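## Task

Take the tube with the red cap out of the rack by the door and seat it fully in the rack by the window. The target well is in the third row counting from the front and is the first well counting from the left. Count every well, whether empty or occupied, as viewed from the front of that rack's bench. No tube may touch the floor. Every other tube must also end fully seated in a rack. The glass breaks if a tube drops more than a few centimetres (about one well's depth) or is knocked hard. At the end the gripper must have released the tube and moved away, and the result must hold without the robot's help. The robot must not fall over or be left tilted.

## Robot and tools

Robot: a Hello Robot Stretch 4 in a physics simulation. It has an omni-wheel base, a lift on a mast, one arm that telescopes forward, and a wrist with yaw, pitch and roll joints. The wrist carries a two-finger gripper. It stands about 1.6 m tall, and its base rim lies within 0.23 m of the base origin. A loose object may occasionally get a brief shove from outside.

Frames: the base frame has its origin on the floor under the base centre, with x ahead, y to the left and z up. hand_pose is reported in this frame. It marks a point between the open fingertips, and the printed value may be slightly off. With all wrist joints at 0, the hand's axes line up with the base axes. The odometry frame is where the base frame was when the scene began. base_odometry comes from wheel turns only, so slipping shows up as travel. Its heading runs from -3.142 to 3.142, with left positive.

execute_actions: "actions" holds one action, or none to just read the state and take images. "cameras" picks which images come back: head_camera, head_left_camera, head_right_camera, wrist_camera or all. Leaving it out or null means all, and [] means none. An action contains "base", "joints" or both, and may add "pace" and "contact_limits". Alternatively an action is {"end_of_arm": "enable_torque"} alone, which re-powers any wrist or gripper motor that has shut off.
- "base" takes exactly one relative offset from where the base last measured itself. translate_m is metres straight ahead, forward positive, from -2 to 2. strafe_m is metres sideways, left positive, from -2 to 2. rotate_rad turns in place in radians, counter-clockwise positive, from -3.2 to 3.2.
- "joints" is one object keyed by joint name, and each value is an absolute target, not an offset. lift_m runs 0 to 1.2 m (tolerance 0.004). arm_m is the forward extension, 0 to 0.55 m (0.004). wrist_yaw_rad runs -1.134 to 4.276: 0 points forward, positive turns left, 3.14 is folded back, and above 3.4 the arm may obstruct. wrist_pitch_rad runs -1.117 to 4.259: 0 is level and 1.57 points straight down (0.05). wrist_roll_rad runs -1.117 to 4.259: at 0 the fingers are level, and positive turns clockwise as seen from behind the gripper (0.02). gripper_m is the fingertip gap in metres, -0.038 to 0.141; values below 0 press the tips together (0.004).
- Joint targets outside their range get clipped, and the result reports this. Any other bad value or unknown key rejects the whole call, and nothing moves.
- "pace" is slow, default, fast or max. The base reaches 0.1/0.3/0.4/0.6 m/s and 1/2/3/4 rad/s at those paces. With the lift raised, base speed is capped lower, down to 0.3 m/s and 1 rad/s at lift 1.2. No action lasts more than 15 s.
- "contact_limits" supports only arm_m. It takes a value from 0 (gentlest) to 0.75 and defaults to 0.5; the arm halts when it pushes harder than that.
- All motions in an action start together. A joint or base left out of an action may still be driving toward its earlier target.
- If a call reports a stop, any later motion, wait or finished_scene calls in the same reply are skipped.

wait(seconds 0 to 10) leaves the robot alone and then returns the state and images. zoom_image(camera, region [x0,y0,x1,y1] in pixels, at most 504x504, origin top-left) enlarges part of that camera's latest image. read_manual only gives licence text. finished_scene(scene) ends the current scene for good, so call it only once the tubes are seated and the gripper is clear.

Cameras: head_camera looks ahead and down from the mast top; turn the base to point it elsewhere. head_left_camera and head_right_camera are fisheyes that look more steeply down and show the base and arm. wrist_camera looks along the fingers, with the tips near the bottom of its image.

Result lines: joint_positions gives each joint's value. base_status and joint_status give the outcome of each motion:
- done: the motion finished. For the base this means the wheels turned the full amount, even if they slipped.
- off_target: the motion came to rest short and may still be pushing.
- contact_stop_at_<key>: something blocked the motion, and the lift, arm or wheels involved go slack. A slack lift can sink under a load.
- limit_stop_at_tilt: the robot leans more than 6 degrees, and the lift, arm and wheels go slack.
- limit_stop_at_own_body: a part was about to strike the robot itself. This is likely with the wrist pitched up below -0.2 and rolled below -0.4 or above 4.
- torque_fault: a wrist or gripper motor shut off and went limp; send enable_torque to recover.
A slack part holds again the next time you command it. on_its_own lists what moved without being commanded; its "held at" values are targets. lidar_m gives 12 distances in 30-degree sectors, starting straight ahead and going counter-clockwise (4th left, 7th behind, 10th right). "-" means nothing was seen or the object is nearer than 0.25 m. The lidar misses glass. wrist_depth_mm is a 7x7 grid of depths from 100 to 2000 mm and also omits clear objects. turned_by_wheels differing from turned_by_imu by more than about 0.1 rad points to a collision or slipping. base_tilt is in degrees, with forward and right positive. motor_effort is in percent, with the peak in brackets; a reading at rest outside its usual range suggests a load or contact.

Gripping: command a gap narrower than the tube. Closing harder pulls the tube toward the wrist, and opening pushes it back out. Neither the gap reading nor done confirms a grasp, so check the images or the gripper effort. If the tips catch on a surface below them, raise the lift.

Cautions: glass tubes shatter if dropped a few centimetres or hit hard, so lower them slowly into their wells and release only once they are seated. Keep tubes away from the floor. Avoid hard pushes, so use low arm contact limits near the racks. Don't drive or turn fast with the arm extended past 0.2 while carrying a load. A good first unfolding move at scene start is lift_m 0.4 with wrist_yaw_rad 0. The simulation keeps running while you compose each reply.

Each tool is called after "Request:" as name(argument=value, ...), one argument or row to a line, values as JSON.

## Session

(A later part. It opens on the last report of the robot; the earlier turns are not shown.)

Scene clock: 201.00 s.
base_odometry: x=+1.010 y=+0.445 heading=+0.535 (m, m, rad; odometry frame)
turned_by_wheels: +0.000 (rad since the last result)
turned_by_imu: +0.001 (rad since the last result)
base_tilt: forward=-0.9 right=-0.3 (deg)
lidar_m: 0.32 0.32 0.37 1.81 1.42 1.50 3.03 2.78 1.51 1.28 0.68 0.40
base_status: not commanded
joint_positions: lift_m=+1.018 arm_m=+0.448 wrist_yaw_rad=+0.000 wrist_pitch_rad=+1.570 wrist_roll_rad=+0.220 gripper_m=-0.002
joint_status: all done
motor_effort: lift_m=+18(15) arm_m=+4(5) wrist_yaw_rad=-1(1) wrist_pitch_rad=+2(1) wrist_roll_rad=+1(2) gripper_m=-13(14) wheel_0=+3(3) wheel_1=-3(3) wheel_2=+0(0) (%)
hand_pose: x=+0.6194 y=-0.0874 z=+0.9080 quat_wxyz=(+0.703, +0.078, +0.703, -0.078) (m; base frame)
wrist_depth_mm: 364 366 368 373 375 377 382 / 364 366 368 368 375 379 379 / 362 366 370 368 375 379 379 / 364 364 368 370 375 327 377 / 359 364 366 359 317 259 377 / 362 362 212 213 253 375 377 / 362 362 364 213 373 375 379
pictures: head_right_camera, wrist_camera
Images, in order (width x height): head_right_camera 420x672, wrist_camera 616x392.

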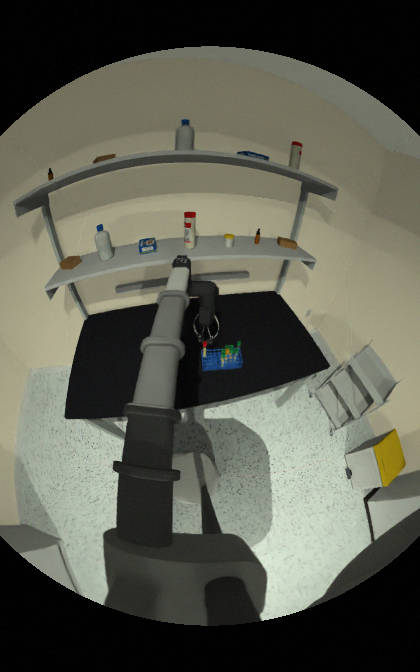

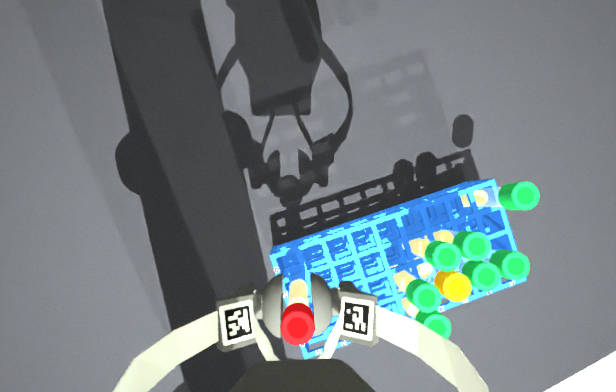

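Request:
execute_actions(
  actions=[
    {"joints": {"lift_m": 0.990}, "pace": "slow"},
  ],
  cameras=["wrist_camera"],
)

Request:
zoom_image(
  camera="wrist_camera",
  region=[250, 225, 376, 351],
)

Scene clock: 206.87 s.
base_odometry: x=+1.010 y=+0.445 heading=+0.535 (m, m, rad; odometry frame)
turned_by_wheels: +0.000 (rad since the last result)
turned_by_imu: +0.002 (rad since the last result)
base_tilt: forward=-0.7 right=-0.2 (deg)
lidar_m: 0.33 0.32 0.40 1.81 1.45 1.49 3.09 2.81 1.52 1.29 0.66 0.39
base_status: not commanded
joint_positions: lift_m=+0.990 arm_m=+0.448 wrist_yaw_rad=+0.000 wrist_pitch_rad=+1.570 wrist_roll_rad=+0.220 gripper_m=-0.002
joint_status: all done
motor_effort: lift_m=+17(15) arm_m=+5(4) wrist_yaw_rad=-1(1) wrist_pitch_rad=+1(1) wrist_roll_rad=+2(1) gripper_m=-14(7) wheel_0=+3(3) wheel_1=-3(3) wheel_2=+0(0) (%)
hand_pose: x=+0.6194 y=-0.0874 z=+0.8800 quat_wxyz=(+0.703, +0.078, +0.703, -0.078) (m; base frame)
wrist_depth_mm: 336 340 340 343 345 349 353 / 336 338 340 343 345 349 349 / 336 338 340 343 347 347 349 / 332 338 340 342 343 315 349 / 334 336 338 334 300 233 349 / 334 340 211 212 226 229 351 / 334 334 338 215 343 347 347
pictures: wrist_camera
Images, in order (width x height): wrist_camera 616x392.

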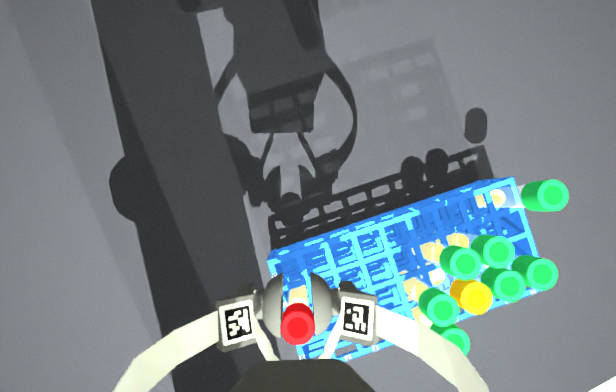

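Region (250, 225, 376, 351) of wrist_camera's 616x392 image, scaled by 4.000.

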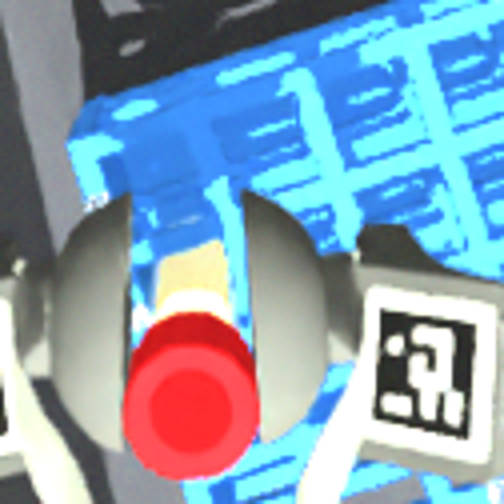

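The tube is nearly seated with no slip. Releasing now.

Request:
execute_actions(
  actions=[
    {"joints": {"gripper_m": 0.028}, "pace": "slow"},
  ],
  cameras=["wrist_camera"],
)

Request:
execute_actions(
  actions=[
    {"joints": {"lift_m": 1.06}},
  ],
  cameras=["wrist_camera"],
)

Scene clock: 211.23 s.
base_odometry: x=+1.010 y=+0.445 heading=+0.535 (m, m, rad; odometry frame)
turned_by_wheels: +0.000 (rad since the last result)
turned_by_imu: +0.002 (rad since the last result)
base_tilt: forward=-0.9 right=-0.3 (deg)
lidar_m: 0.32 0.32 0.39 1.83 1.42 1.49 3.04 2.82 1.53 1.30 0.66 0.38
base_status: not commanded
joint_positions: lift_m=+0.990 arm_m=+0.448 wrist_yaw_rad=+0.000 wrist_pitch_rad=+1.570 wrist_roll_rad=+0.220 gripper_m=+0.028
joint_status: all done
motor_effort: lift_m=+18(18) arm_m=+4(4) wrist_yaw_rad=-1(1) wrist_pitch_rad=+1(1) wrist_roll_rad=+1(1) gripper_m=-6(12) wheel_0=+3(3) wheel_1=-3(3) wheel_2=+0(0) (%)
hand_pose: x=+0.6194 y=-0.0874 z=+0.8800 quat_wxyz=(+0.703, +0.078, +0.703, -0.078) (m; base frame)
wrist_depth_mm: 336 338 342 343 347 349 351 / 334 338 342 342 347 351 351 / 334 338 340 342 347 345 349 / 336 338 342 343 345 317 349 / 336 338 340 336 300 233 349 / 332 338 211 223 226 230 351 / 332 334 338 154 343 345 349
pictures: wrist_camera
Images, in order (width x height): wrist_camera 616x392.

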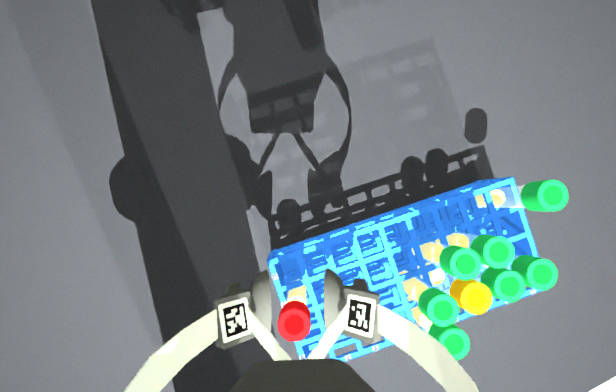

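Scene clock: 212.50 s.
base_odometry: x=+1.010 y=+0.445 heading=+0.535 (m, m, rad; odometry frame)
turned_by_wheels: +0.000 (rad since the last result)
turned_by_imu: +0.000 (rad since the last result)
base_tilt: forward=-1.0 right=-0.4 (deg)
lidar_m: 0.34 0.32 0.38 1.82 1.43 1.48 3.05 2.81 1.52 1.29 0.67 0.36
base_status: not commanded
joint_positions: lift_m=+1.060 arm_m=+0.448 wrist_yaw_rad=+0.000 wrist_pitch_rad=+1.570 wrist_roll_rad=+0.220 gripper_m=+0.028
joint_status: all done
motor_effort: lift_m=+23(23) arm_m=+5(5) wrist_yaw_rad=-2(1) wrist_pitch_rad=+1(1) wrist_roll_rad=+2(1) gripper_m=-4(1) wheel_0=+3(3) wheel_1=-3(3) wheel_2=+0(0) (%)
hand_pose: x=+0.6194 y=-0.0874 z=+0.9495 quat_wxyz=(+0.703, +0.078, +0.703, -0.078) (m; base frame)
wrist_depth_mm: 402 407 410 418 421 421 427 / 404 407 410 413 418 424 424 / 402 407 413 410 413 421 424 / 404 407 410 413 415 418 424 / 402 402 410 382 362 366 421 / 404 402 209 353 294 418 421 / 402 404 407 154 413 418 1205
pictures: wrist_camera
Images, in order (width x height): wrist_camera 616x392.

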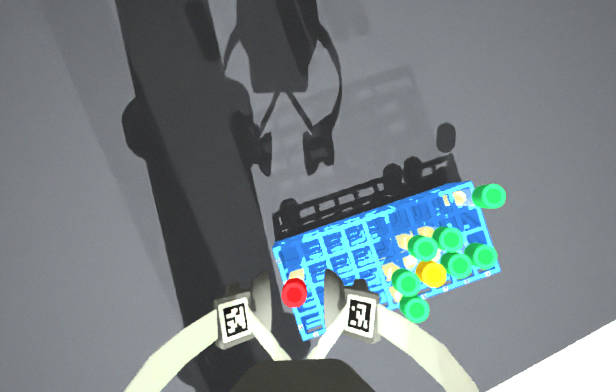

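Request:
execute_actions(
  actions=[
    {"base": {"translate_m": -0.3}, "joints": {"arm_m": 0.0, "wrist_roll_rad": 0.0, "wrist_pitch_rad": 0.75, "lift_m": 1.1}},
  ],
  cameras=["wrist_camera", "head_camera"],
)

Scene clock: 217.47 s.
base_odometry: x=+0.752 y=+0.292 heading=+0.535 (m, m, rad; odometry frame)
turned_by_wheels: -0.001 (rad since the last result)
turned_by_imu: +0.002 (rad since the last result)
base_tilt: forward=-1.0 right=-0.1 (deg)
lidar_m: 0.60 0.59 0.73 1.80 1.25 1.44 2.70 2.50 1.70 1.43 1.38 0.71
base_status: done
joint_positions: lift_m=+1.100 arm_m=+0.001 wrist_yaw_rad=+0.000 wrist_pitch_rad=+0.752 wrist_roll_rad=+0.000 gripper_m=+0.028
joint_status: all done
motor_effort: lift_m=+23(25) arm_m=-4(7) wrist_yaw_rad=-1(2) wrist_pitch_rad=-4(8) wrist_roll_rad=+0(0) gripper_m=-3(7) wheel_0=-2(4) wheel_1=-4(8) wheel_2=-1(9) (%)
hand_pose: x=+0.3824 y=-0.0875 z=+1.0810 quat_wxyz=(+0.930, +0.000, +0.367, +0.000) (m; base frame)
wrist_depth_mm: 1042 1060 1160 1255 1308 1397 1464 / 1118 1118 1118 1118 1118 1118 1708 / 891 904 904 878 866 904 917 / 759 759 759 759 759 768 809 / 647 654 654 699 1537 1661 1537 / 609 1430 211 1366 1464 1397 1430 / 1308 1281 1255 154 1229 1281 1255
pictures: head_camera, wrist_camera
Images, in order (width x height): head_camera 420x560, wrist_camera 616x392.

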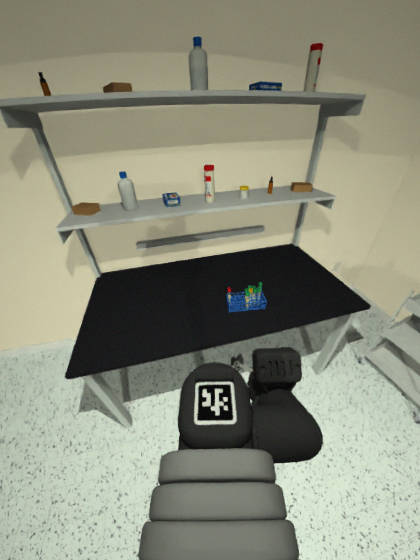

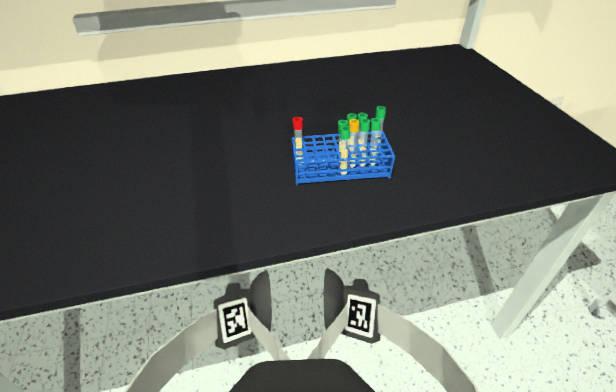

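Request:
zoom_image(
  camera="wrist_camera",
  region=[280, 95, 406, 195],
)

Region (280, 95, 406, 195) of wrist_camera's 616x392 image, scaled by 4.000; it fills the top 400 rows of this view, and the rest is white.

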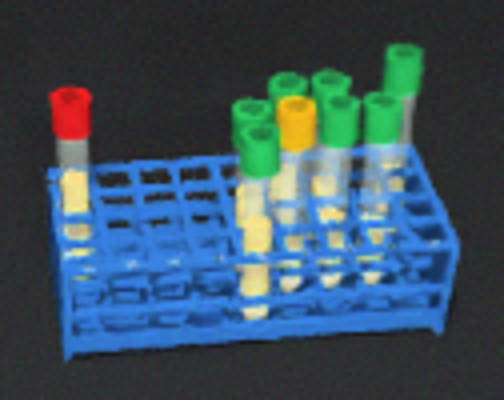

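The red tube sits in the first well of row three, level with the other row-three caps, and the robot is clear.

Request:
finished_scene(
  scene=2,
)

The scene is finished: the task was done.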